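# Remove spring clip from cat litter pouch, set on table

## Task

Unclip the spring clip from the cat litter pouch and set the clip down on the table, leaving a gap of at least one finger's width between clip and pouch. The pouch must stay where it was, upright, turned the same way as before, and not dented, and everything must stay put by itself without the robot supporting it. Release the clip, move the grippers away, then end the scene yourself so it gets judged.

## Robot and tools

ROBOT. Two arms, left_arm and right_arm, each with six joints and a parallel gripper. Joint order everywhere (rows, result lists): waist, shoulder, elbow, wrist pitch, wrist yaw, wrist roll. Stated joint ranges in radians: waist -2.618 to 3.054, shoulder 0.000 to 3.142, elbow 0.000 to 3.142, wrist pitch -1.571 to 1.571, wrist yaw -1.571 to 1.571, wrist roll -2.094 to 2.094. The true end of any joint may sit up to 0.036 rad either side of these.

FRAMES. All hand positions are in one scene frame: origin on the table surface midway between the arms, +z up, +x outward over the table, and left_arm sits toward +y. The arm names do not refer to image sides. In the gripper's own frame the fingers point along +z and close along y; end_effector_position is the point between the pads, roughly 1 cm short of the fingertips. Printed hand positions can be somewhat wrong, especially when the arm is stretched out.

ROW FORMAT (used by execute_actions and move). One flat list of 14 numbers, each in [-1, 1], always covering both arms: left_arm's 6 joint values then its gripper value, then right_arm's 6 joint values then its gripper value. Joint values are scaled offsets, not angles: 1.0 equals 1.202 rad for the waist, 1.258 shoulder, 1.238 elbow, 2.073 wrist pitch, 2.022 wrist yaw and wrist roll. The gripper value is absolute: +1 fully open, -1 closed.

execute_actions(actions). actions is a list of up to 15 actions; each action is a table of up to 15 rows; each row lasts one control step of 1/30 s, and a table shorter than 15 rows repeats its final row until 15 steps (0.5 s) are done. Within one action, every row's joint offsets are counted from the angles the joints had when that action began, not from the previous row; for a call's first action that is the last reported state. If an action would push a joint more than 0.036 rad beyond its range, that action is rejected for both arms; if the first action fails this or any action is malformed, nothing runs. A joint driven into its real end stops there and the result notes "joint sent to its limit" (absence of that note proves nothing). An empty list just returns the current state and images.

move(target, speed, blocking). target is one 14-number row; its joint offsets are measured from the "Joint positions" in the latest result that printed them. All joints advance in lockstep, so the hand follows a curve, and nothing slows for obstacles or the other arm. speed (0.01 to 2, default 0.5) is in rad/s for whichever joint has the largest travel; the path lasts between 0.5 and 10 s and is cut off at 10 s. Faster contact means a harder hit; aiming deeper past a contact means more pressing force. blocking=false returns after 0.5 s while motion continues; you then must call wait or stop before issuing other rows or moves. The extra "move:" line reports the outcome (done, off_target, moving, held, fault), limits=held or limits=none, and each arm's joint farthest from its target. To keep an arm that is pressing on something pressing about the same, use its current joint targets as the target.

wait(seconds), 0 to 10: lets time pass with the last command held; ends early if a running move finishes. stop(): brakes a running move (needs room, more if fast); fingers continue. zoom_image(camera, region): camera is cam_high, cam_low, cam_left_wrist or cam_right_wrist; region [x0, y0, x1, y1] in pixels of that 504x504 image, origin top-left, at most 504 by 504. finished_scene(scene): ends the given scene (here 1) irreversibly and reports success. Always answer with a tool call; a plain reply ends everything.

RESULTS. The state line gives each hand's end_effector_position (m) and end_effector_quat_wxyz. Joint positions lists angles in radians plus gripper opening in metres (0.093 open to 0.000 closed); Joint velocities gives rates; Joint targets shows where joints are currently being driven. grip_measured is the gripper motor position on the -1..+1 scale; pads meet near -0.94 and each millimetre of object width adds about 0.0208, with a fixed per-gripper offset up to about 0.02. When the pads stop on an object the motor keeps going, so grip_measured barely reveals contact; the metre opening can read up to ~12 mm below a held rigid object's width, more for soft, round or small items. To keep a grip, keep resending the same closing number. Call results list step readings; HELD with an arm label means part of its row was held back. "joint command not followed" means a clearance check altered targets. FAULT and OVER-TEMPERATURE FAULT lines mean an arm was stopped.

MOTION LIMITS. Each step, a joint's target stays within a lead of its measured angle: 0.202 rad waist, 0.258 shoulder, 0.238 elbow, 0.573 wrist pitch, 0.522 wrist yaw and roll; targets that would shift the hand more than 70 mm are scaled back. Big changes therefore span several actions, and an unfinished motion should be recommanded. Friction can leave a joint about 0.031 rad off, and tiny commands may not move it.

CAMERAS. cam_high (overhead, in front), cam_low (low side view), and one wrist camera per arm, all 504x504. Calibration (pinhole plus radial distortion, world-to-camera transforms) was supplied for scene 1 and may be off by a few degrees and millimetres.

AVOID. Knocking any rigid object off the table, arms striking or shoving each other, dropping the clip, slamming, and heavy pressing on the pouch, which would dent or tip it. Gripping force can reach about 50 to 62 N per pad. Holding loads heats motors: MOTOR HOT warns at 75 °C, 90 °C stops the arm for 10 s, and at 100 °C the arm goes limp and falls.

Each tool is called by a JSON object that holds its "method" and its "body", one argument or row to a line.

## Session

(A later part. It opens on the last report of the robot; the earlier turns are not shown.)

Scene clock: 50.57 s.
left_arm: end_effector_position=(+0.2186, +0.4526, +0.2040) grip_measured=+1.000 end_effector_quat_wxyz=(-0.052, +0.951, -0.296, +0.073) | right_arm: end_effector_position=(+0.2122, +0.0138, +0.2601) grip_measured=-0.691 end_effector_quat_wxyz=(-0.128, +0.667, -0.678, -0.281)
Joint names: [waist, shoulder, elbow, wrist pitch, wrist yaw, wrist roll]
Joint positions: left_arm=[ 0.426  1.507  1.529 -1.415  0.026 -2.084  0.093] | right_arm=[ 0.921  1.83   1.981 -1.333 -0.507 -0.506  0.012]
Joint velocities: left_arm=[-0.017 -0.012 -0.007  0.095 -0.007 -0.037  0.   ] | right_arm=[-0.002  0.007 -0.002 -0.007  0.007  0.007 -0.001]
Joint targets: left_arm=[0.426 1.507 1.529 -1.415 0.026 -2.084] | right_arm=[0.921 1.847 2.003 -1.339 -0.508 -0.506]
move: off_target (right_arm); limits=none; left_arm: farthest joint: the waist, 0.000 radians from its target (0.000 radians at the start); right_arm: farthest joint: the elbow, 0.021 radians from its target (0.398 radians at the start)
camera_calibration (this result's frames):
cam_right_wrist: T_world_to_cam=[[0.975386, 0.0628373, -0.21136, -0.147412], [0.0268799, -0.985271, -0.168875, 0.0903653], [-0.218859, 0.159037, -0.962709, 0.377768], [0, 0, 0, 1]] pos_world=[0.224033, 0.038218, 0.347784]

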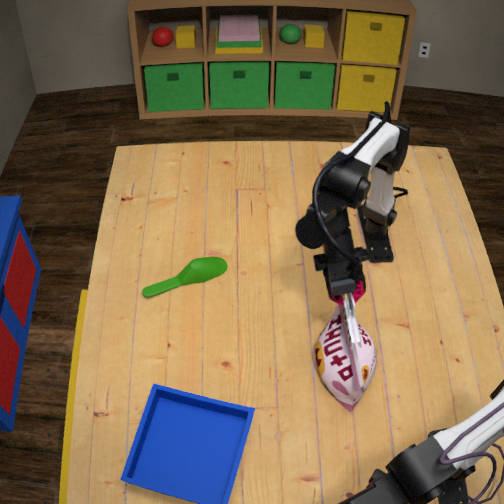

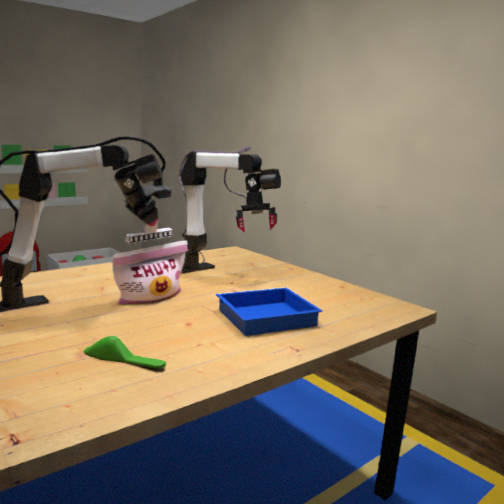

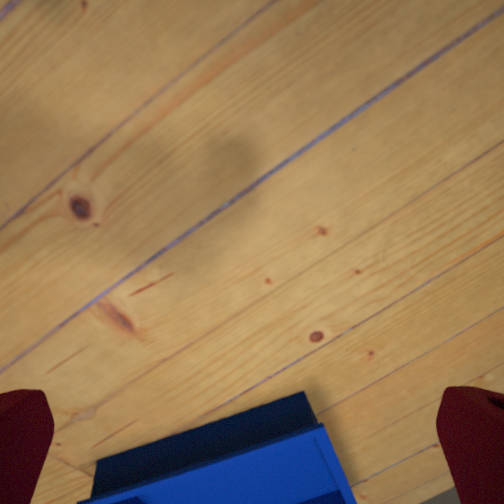

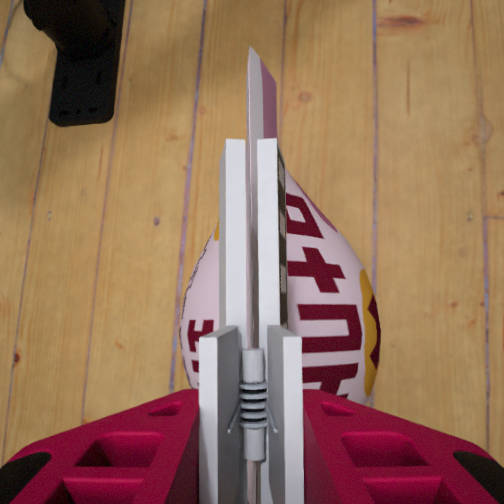

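{"method": "move", "body": {
  "target": [0,0,0,0,0,0,1, -0.342,-0.225,-0.868,0.4496,0.2537,0.2527,-0.75],
  "speed": 0.7
}}

Scene clock: 62.83 s.
left_arm: end_effector_position=(+0.2186, +0.4526, +0.2040) grip_measured=+1.000 end_effector_quat_wxyz=(-0.052, +0.951, -0.296, +0.073) | right_arm: end_effector_position=(+0.3580, -0.1708, +0.0686) grip_measured=-0.690 end_effector_quat_wxyz=(+0.245, -0.261, +0.931, +0.068)
Joint names: [waist, shoulder, elbow, wrist pitch, wrist yaw, wrist roll]
Joint positions: left_arm=[ 0.426  1.507  1.529 -1.415  0.026 -2.084  0.093] | right_arm=[ 0.519  1.562  0.923 -0.419 -0.    -0.001  0.012]
Joint velocities: left_arm=[-0.002  0.002  0.002 -0.066 -0.051 -0.007  0.   ] | right_arm=[ 0.002  0.002 -0.002  0.007  0.095 -0.066 -0.002]
Joint targets: left_arm=[0.426 1.507 1.529 -1.415 0.026 -2.084] | right_arm=[0.510 1.547 0.906 -0.401 0.006 0.005]
move: done; limits=none; left_arm: farthest joint: the waist, 0.000 radians from its target (0.000 radians at the start); right_arm: farthest joint: the wrist pitch, 0.018 radians from its target (0.933 radians at the start)
camera_calibration (this result's frames):
cam_right_wrist: T_world_to_cam=[[0.531846, -0.846836, -0.00272382, -0.329441], [-0.843688, -0.529586, -0.0879175, 0.256199], [0.0730092, 0.0490566, -0.996124, 0.13368], [0, 0, 0, 1]] pos_world=[0.381604, -0.149861, 0.154789]

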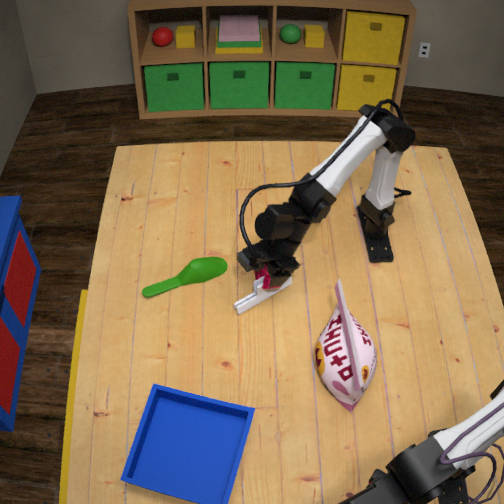

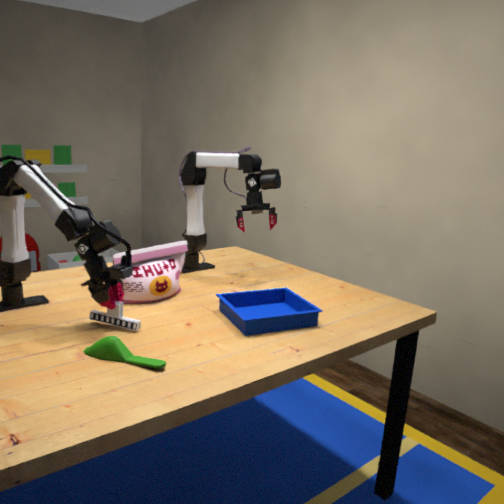

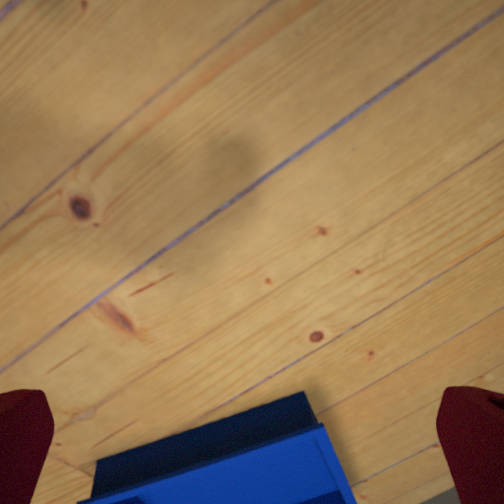

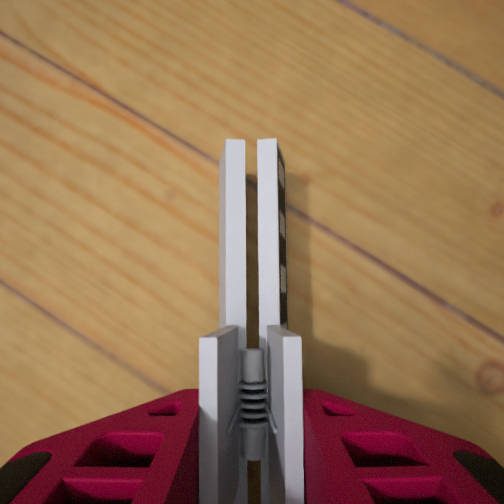

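{"method": "zoom_image", "body": {
  "camera": "cam_low",
  "region": [75, 270, 155, 345]
}}

{"method": "zoom_image", "body": {
  "camera": "cam_high",
  "region": [220, 245, 310, 325]
}}

Region (75, 270, 155, 345) of cam_low's 504x504 image, scaled by 6.300, with more detail than that image has; it fills the top 472 rows of this view, and the rest is white.

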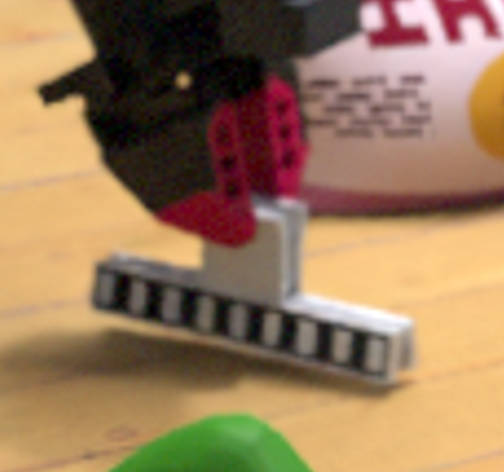

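Region (220, 245, 310, 325) of cam_high's 504x504 image, scaled by 5.600, with more detail than that image has.

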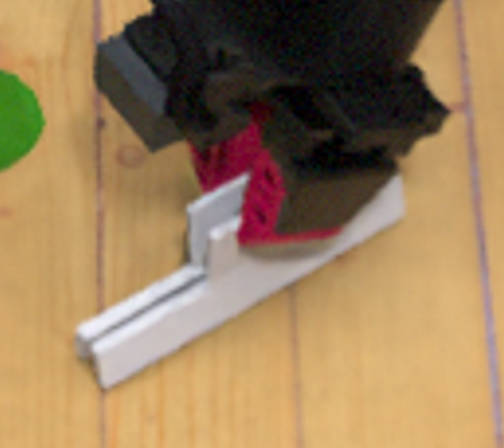

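{"method": "move", "body": {
  "target": [0,0,0,0,0,0,1, 0,0,-0.059,0.051,0,0,-0.75],
  "speed": 0.15
}}

Scene clock: 66.87 s.
left_arm: end_effector_position=(+0.2186, +0.4526, +0.2040) grip_measured=+1.000 end_effector_quat_wxyz=(-0.052, +0.951, -0.296, +0.073) | right_arm: end_effector_position=(+0.3590, -0.1704, +0.0598) grip_measured=-0.690 end_effector_quat_wxyz=(+0.260, -0.260, +0.927, +0.072)
Joint names: [waist, shoulder, elbow, wrist pitch, wrist yaw, wrist roll]
Joint positions: left_arm=[ 0.426  1.507  1.529 -1.415  0.026 -2.084  0.093] | right_arm=[ 0.519  1.562  0.868 -0.331  0.001 -0.     0.012]
Joint velocities: left_arm=[-0.002  0.002 -0.012  0.007  0.022 -0.007  0.   ] | right_arm=[-0.002 -0.027 -0.012 -0.037 -0.051 -0.007  0.   ]
Joint targets: left_arm=[0.426 1.507 1.529 -1.415 0.026 -2.084] | right_arm=[0.519 1.562 0.851 -0.313 0.000 -0.001]
move: done; limits=none; left_arm: farthest joint: the waist, 0.000 radians from its target (0.000 radians at the start); right_arm: farthest joint: the elbow, 0.018 radians from its target (0.074 radians at the start)
camera_calibration (this result's frames):
cam_right_wrist: T_world_to_cam=[[0.531304, -0.847179, -0.00180135, -0.329526], [-0.841158, -0.527272, -0.120156, 0.25786], [0.100844, 0.0653547, -0.992753, 0.117477], [0, 0, 0, 1]] pos_world=[0.380133, -0.150883, 0.147015]

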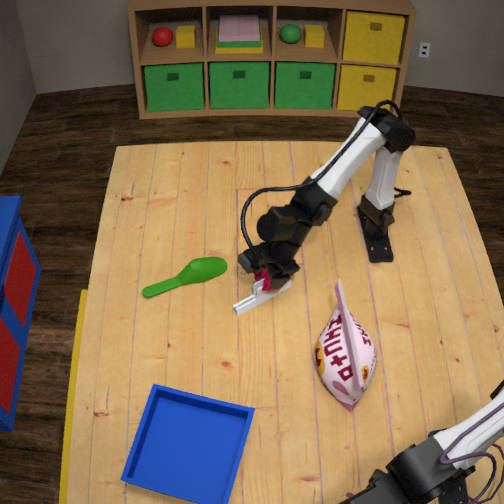

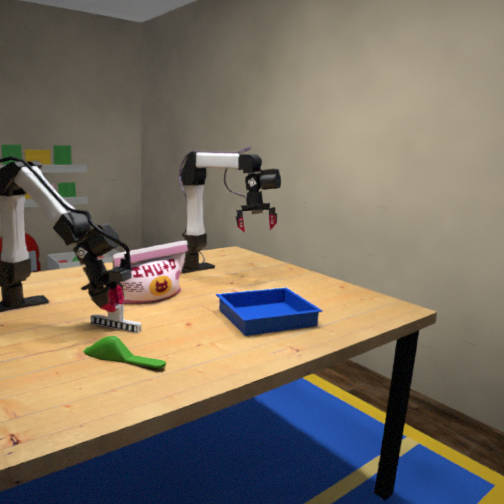

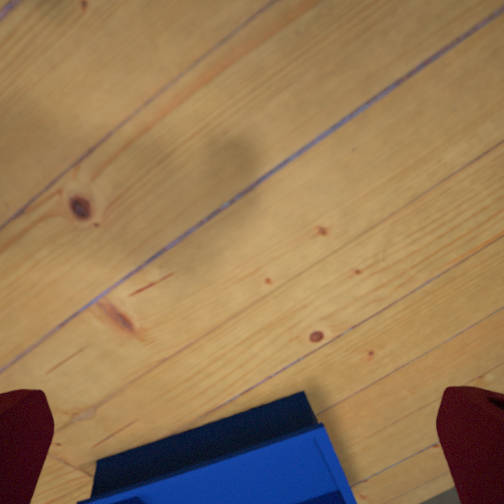

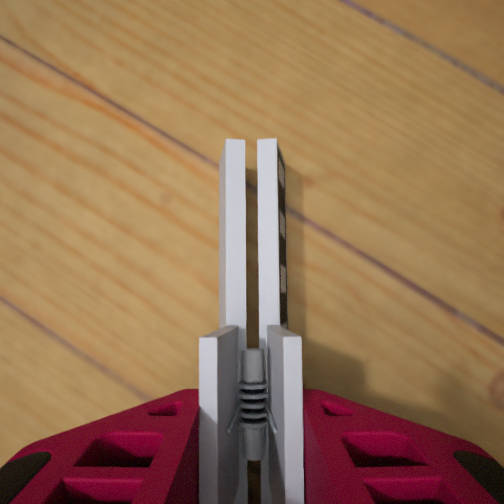

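{"method": "zoom_image", "body": {
  "camera": "cam_low",
  "region": [75, 270, 155, 345]
}}

{"method": "zoom_image", "body": {
  "camera": "cam_right_wrist",
  "region": [180, 110, 360, 360]
}}

Region (75, 270, 155, 345) of cam_low's 504x504 image, scaled by 6.300, with more detail than that image has; it fills the top 472 rows of this view, and the rest is white.

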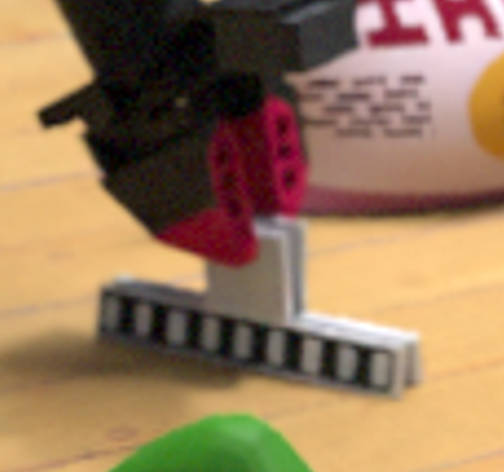

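Region (180, 110, 360, 360) of cam_right_wrist's 504x504 image, scaled by 2.016, with more detail than that image has; it fills the left 363 columns of this view, and the rest is white.

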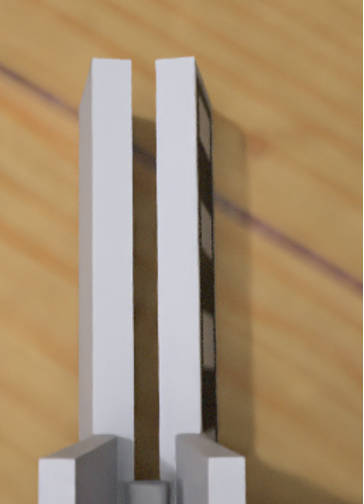

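{"method": "move", "body": {
  "target": [0,0,0,0,0,0,1, 0,0,-0.026,0,0,0,-0.75],
  "speed": 0.06
}}

Scene clock: 69.33 s.
left_arm: end_effector_position=(+0.2186, +0.4526, +0.2040) grip_measured=+1.000 end_effector_quat_wxyz=(-0.052, +0.951, -0.296, +0.073) | right_arm: end_effector_position=(+0.3584, -0.1708, +0.0587) grip_measured=-0.690 end_effector_quat_wxyz=(+0.259, -0.260, +0.927, +0.072)
Joint names: [waist, shoulder, elbow, wrist pitch, wrist yaw, wrist roll]
Joint positions: left_arm=[ 0.426  1.507  1.529 -1.415  0.026 -2.084  0.093] | right_arm=[ 0.519  1.562  0.864 -0.327  0.001 -0.     0.012]
Joint velocities: left_arm=[-0.012 -0.002  0.022 -0.007  0.007  0.051  0.   ] | right_arm=[ 0.002 -0.012 -0.002 -0.037 -0.037 -0.037  0.   ]
Joint targets: left_arm=[0.426 1.507 1.529 -1.415 0.026 -2.084] | right_arm=[0.519 1.562 0.836 -0.331 0.001 -0.000]
move: off_target (right_arm); limits=none; left_arm: farthest joint: the waist, 0.000 radians from its target (0.000 radians at the start); right_arm: farthest joint: the elbow, 0.028 radians from its target (0.032 radians at the start)
camera_calibration (this result's frames):
cam_right_wrist: T_world_to_cam=[[0.531303, -0.84718, -0.00181186, -0.329518], [-0.841236, -0.52732, -0.119399, 0.257038], [0.100197, 0.0649611, -0.992845, 0.116602], [0, 0, 0, 1]] pos_world=[0.37962, -0.151195, 0.145861]

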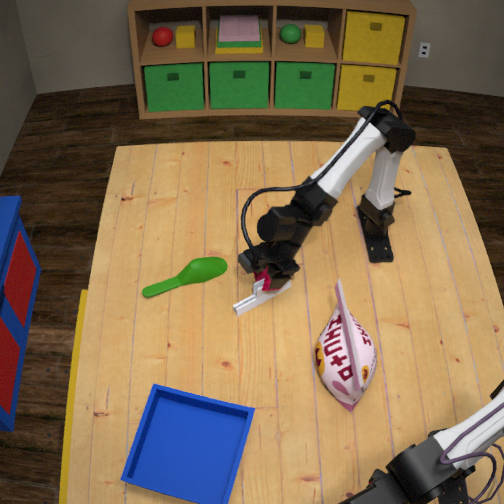

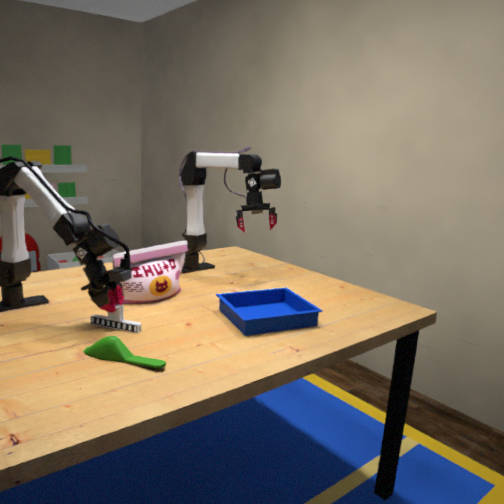

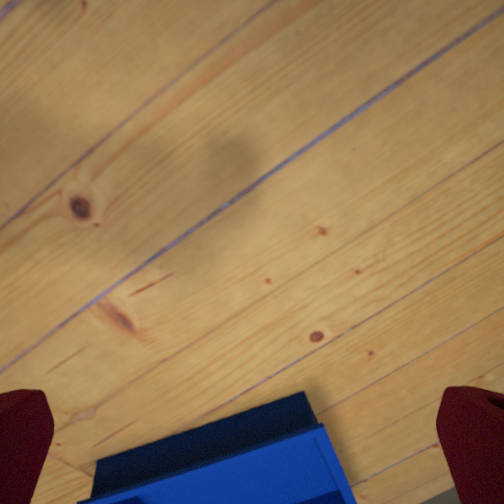

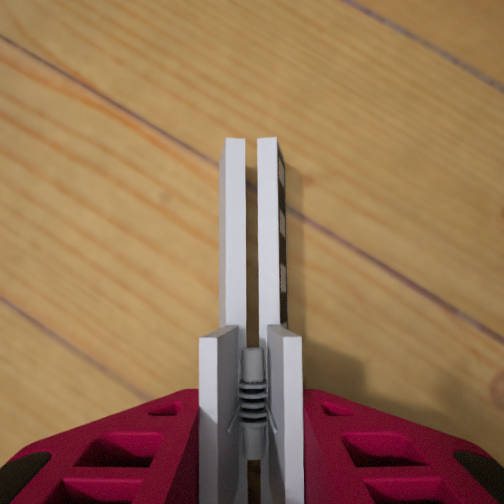

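{"method": "execute_actions", "body": {
  "actions": []
}}

Scene clock: 70.67 s.
left_arm: end_effector_position=(+0.2186, +0.4526, +0.2040) grip_measured=+1.000 end_effector_quat_wxyz=(-0.052, +0.951, -0.296, +0.073) | right_arm: end_effector_position=(+0.3584, -0.1708, +0.0587) grip_measured=-0.690 end_effector_quat_wxyz=(+0.259, -0.260, +0.927, +0.072)
Joint names: [waist, shoulder, elbow, wrist pitch, wrist yaw, wrist roll]
Joint positions: left_arm=[ 0.426  1.507  1.529 -1.415  0.026 -2.084  0.093] | right_arm=[ 0.519  1.562  0.864 -0.327  0.001 -0.     0.012]
Joint velocities: left_arm=[-0.002  0.007  0.012 -0.037 -0.007 -0.037  0.   ] | right_arm=[-0.007  0.007  0.012 -0.037  0.007  0.022  0.001]
Joint targets: left_arm=[0.426 1.507 1.529 -1.415 0.026 -2.084] | right_arm=[0.519 1.562 0.836 -0.331 0.001 -0.000]
camera_calibration (this result's frames):
cam_right_wrist: T_world_to_cam=[[0.531303, -0.84718, -0.00181186, -0.329518], [-0.841236, -0.52732, -0.119399, 0.257038], [0.100197, 0.0649611, -0.992845, 0.116602], [0, 0, 0, 1]] pos_world=[0.37962, -0.151195, 0.145861]

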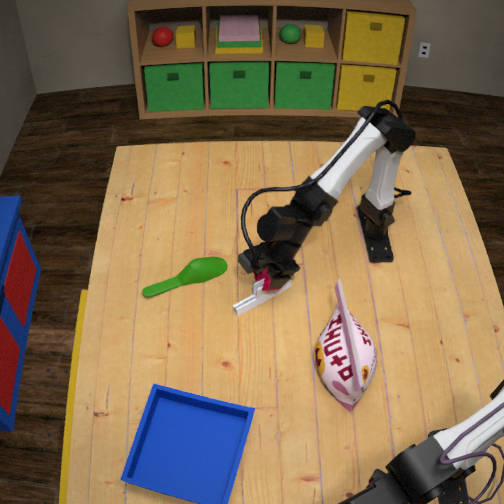

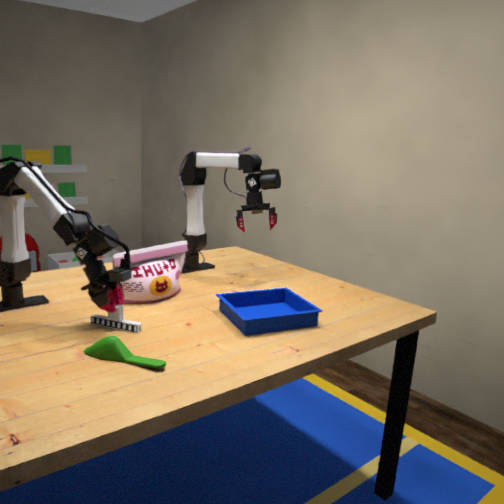

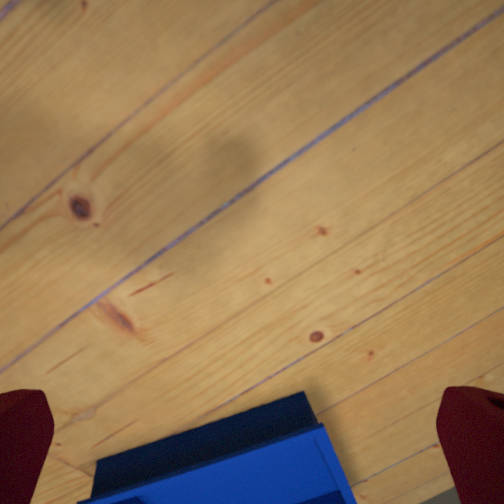

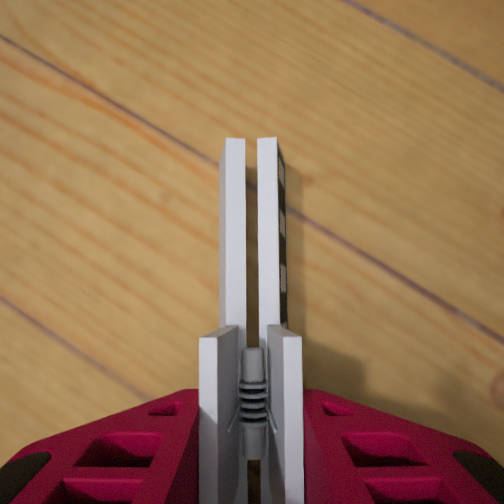

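{"method": "execute_actions", "body": {
  "actions": [
    [[0,0,0,0,0,0,1,0,0,0,0,0,0,-0.72],[0,0,0,0,0,0,1,0,0,0,0,0,0,-0.70],[0,0,0,0,0,0,1,0,0,0,0,0,0,-0.68],[0,0,0,0,0,0,1,0,0,0,0,0,0,-0.665],[0,0,0,0,0,0,1,0,0,0,0,0,0,-0.65],[0,0,0,0,0,0,1,0,0,0,0,0,0,-0.635],[0,0,0,0,0,0,1,0,0,0,0,0,0,-0.62],[0,0,0,0,0,0,1,0,0,0,0,0,0,-0.605],[0,0,0,0,0,0,1,0,0,0,0,0,0,-0.59],[0,0,0,0,0,0,1,0,0,0,0,0,0,-0.575],[0,0,0,0,0,0,1,0,0,0,0,0,0,-0.56],[0,0,0,0,0,0,1,0,0,0,0,0,0,-0.545],[0,0,0,0,0,0,1,0,0,0,0,0,0,-0.53],[0,0,0,0,0,0,1,0,0,0,0,0,0,-0.515],[0,0,0,0,0,0,1,0,0,0,0,0,0,-0.50]],
    [[0,0,0,0,0,0,1,0,0,0,0,0,0,-0.48],[0,0,0,0,0,0,1,0,0,0,0,0,0,-0.46],[0,0,0,0,0,0,1,0,0,0,0,0,0,-0.44],[0,0,0,0,0,0,1,0,0,0,0,0,0,-0.42],[0,0,0,0,0,0,1,0,0,0,0,0,0,-0.40],[0,0,0,0,0,0,1,0,0,0,0,0,0,-0.38],[0,0,0,0,0,0,1,0,0,0,0,0,0,-0.36],[0,0,0,0,0,0,1,0,0,0,0,0,0,-0.34],[0,0,0,0,0,0,1,0,0,0,0,0,0,-0.32],[0,0,0,0,0,0,1,0,0,0,0,0,0,-0.30],[0,0,0,0,0,0,1,0,0,0,0,0,0,-0.28],[0,0,0,0,0,0,1,0,0,0,0,0,0,-0.26],[0,0,0,0,0,0,1,0,0,0,0,0,0,-0.24],[0,0,0,0,0,0,1,0,0,0,0,0,0,-0.22],[0,0,0,0,0,0,1,0,0,0,0,0,0,-0.20]],
    [[0,0,0,0,0,0,1,0,0,0,0,0,0,-0.16],[0,0,0,0,0,0,1,0,0,0,0,0,0,-0.12],[0,0,0,0,0,0,1,0,0,0,0,0,0,-0.08],[0,0,0,0,0,0,1,0,0,0,0,0,0,-0.04],[0,0,0,0,0,0,1,0,0,0,0,0,0,0.0],[0,0,0,0,0,0,1,0,0,0,0,0,0,0.05],[0,0,0,0,0,0,1,0,0,0,0,0,0,0.10],[0,0,0,0,0,0,1,0,0,0,0,0,0,0.15],[0,0,0,0,0,0,1,0,0,0,0,0,0,0.20],[0,0,0,0,0,0,1,0,0,0,0,0,0,0.25],[0,0,0,0,0,0,1,0,0,0,0,0,0,0.30]]
  ]
}}

Scene clock: 73.23 s.
left_arm: end_effector_position=(+0.2186, +0.4526, +0.2040) grip_measured=+1.000 end_effector_quat_wxyz=(-0.052, +0.951, -0.296, +0.073) | right_arm: end_effector_position=(+0.3584, -0.1703, +0.0589) grip_measured=+0.298 end_effector_quat_wxyz=(+0.260, -0.260, +0.927, +0.074)
Joint names: [waist, shoulder, elbow, wrist pitch, wrist yaw, wrist roll]
Joint positions: left_arm=[ 0.426  1.507  1.529 -1.415  0.026 -2.084  0.093] | right_arm=[ 0.519  1.562  0.864 -0.326 -0.002 -0.     0.06 ]
Joint velocities: left_arm=[-0.002  0.007 -0.017 -0.066 -0.022 -0.051  0.   ] | right_arm=[-0.002  0.012 -0.012  0.051 -0.066 -0.051  0.   ]
Joint targets: left_arm=[0.426 1.507 1.529 -1.415 0.026 -2.084] | right_arm=[0.519 1.562 0.864 -0.326 -0.002 -0.000]
Step readings (joint positions; steps 1 to 15: 1st action; 16 to 30: 2nd action; 31 to 45: 3rd action):
0: left_arm=[0.426 1.507 1.529 -1.415 0.026 -2.084] | right_arm=[0.519 1.562 0.864 -0.327 0.001 -0.000]
1: left_arm=[0.426 1.507 1.529 -1.415 0.026 -2.084] | right_arm=[0.519 1.562 0.864 -0.327 0.001 -0.000]
2: left_arm=[0.426 1.507 1.529 -1.415 0.026 -2.084] | right_arm=[0.519 1.562 0.864 -0.327 0.001 -0.000]
4: left_arm=[0.426 1.507 1.529 -1.415 0.026 -2.084] | right_arm=[0.519 1.562 0.864 -0.327 0.001 -0.000]
8: left_arm=[0.426 1.507 1.529 -1.415 0.026 -2.084] | right_arm=[0.519 1.562 0.864 -0.327 0.001 -0.000]
15: left_arm=[0.426 1.507 1.529 -1.415 0.026 -2.084] | right_arm=[0.519 1.562 0.864 -0.326 -0.002 -0.000]
16: left_arm=[0.426 1.507 1.529 -1.415 0.026 -2.084] | right_arm=[0.519 1.562 0.864 -0.326 -0.002 -0.000]
17: left_arm=[0.426 1.507 1.529 -1.415 0.026 -2.084] | right_arm=[0.519 1.562 0.864 -0.326 -0.002 -0.000]
19: left_arm=[0.426 1.507 1.529 -1.415 0.026 -2.084] | right_arm=[0.519 1.562 0.864 -0.326 -0.002 -0.000]
23: left_arm=[0.426 1.507 1.529 -1.415 0.026 -2.084] | right_arm=[0.519 1.562 0.864 -0.326 -0.002 -0.000]
30: left_arm=[0.426 1.507 1.529 -1.415 0.026 -2.084] | right_arm=[0.519 1.562 0.864 -0.326 -0.002 -0.000]
31: left_arm=[0.426 1.507 1.529 -1.415 0.026 -2.084] | right_arm=[0.519 1.562 0.864 -0.326 -0.002 -0.000]
32: left_arm=[0.426 1.507 1.529 -1.415 0.026 -2.084] | right_arm=[0.519 1.562 0.864 -0.326 -0.002 -0.000]
34: left_arm=[0.426 1.507 1.529 -1.415 0.026 -2.084] | right_arm=[0.519 1.562 0.864 -0.326 -0.002 -0.000]
38: left_arm=[0.426 1.507 1.529 -1.415 0.026 -2.084] | right_arm=[0.519 1.562 0.864 -0.326 -0.002 -0.000]
45: Joint positions above
camera_calibration (this result's frames):
cam_right_wrist: T_world_to_cam=[[0.532476, -0.846435, -0.00407718, -0.329232], [-0.840529, -0.52818, -0.120567, 0.256965], [0.0998984, 0.0676259, -0.992697, 0.117268], [0, 0, 0, 1]] pos_world=[0.37958, -0.15088, 0.14605]

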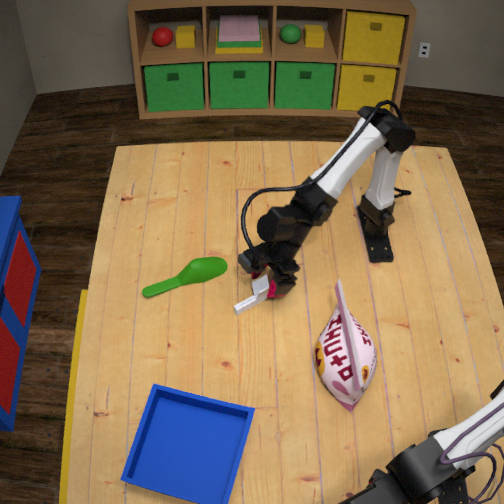

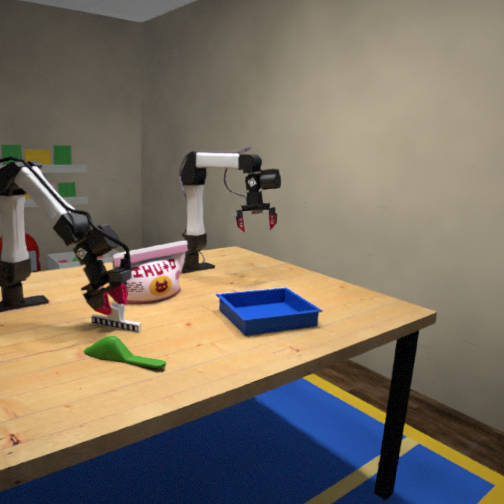

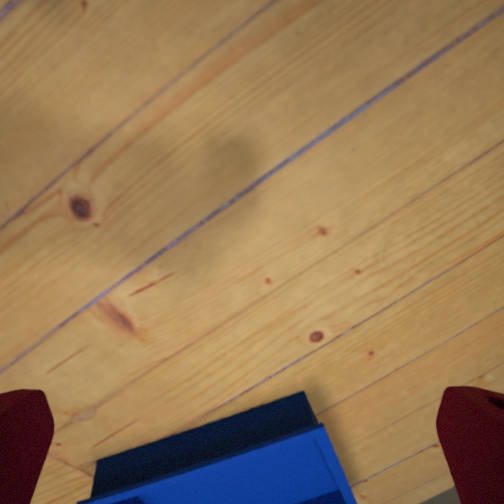

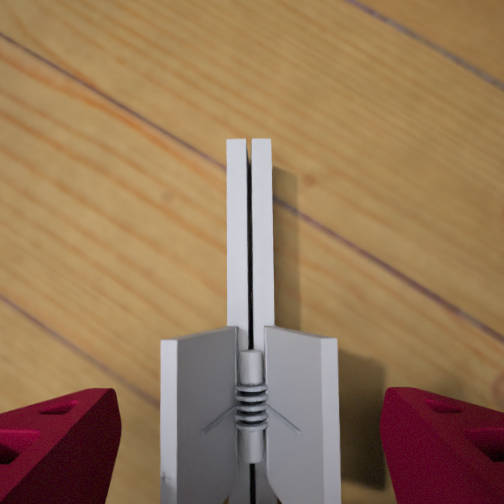

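{"method": "move", "body": {
  "target": [0,0,0,0,0,0,1,0,-0.5,0,0,0,0,0.3],
  "speed": 0.8
}}

Scene clock: 77.23 s.
left_arm: end_effector_position=(+0.2186, +0.4526, +0.2040) grip_measured=+1.000 end_effector_quat_wxyz=(-0.052, +0.951, -0.296, +0.073) | right_arm: end_effector_position=(+0.3296, -0.1878, +0.2743) grip_measured=+0.298 end_effector_quat_wxyz=(+0.533, -0.225, +0.802, +0.150)
Joint names: [waist, shoulder, elbow, wrist pitch, wrist yaw, wrist roll]
Joint positions: left_arm=[ 0.426  1.507  1.529 -1.415  0.026 -2.084  0.093] | right_arm=[ 0.519  0.938  0.864 -0.323 -0.002 -0.     0.06 ]
Joint velocities: left_arm=[ 0.017 -0.002  0.002 -0.051 -0.066 -0.081  0.   ] | right_arm=[-0.017 -0.012  0.002  0.022 -0.037  0.007  0.001]
Joint targets: left_arm=[0.426 1.507 1.529 -1.415 0.026 -2.084] | right_arm=[0.519 0.933 0.864 -0.326 -0.002 -0.000]
move: done; limits=none; left_arm: farthest joint: the waist, 0.000 radians from its target (0.000 radians at the start); right_arm: farthest joint: the shoulder, 0.005 radians from its target (0.629 radians at the start)
camera_calibration (this result's frames):
cam_right_wrist: T_world_to_cam=[[0.532056, -0.846691, 0.00559496, -0.330405], [-0.618689, -0.393275, -0.680116, 0.355154], [0.578048, 0.358398, -0.733083, 0.160999], [0, 0, 0, 1]] pos_world=[0.302458, -0.197779, 0.36142]

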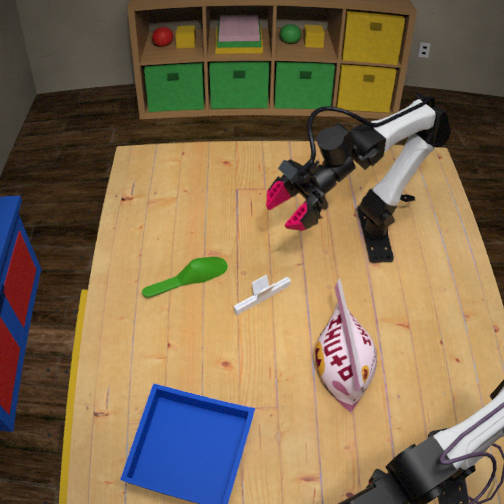

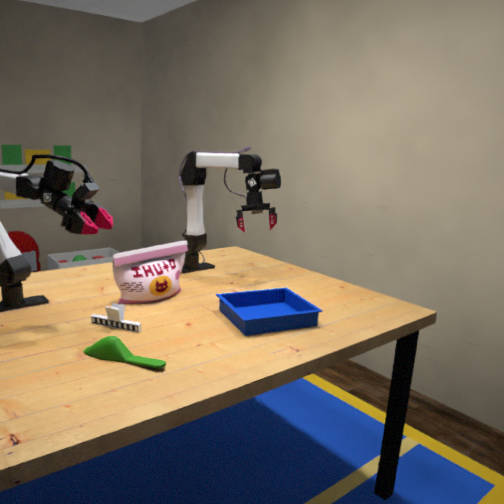

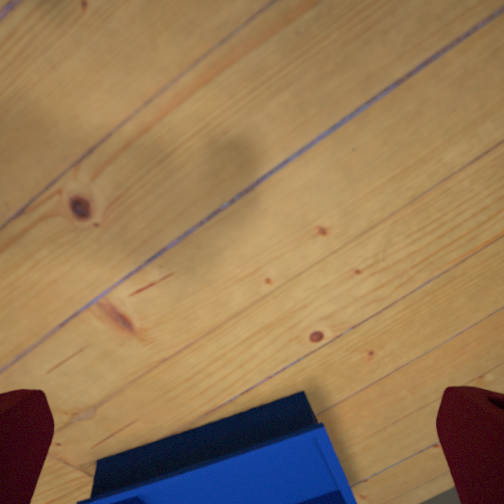

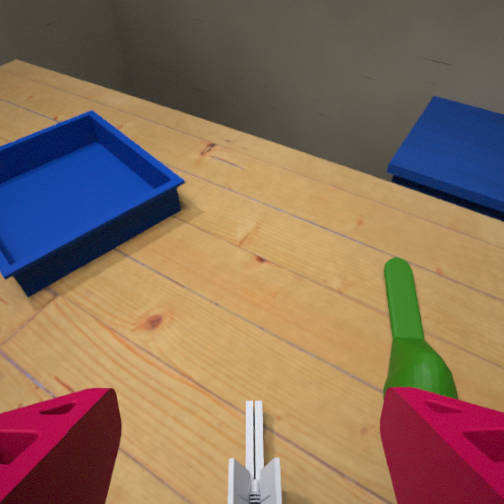

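The clip is standing on the table, clear of the pouch, and the arm has moved away.

{"method": "finished_scene", "body": {
  "scene": 1
}}

The scene is finished: the task was done.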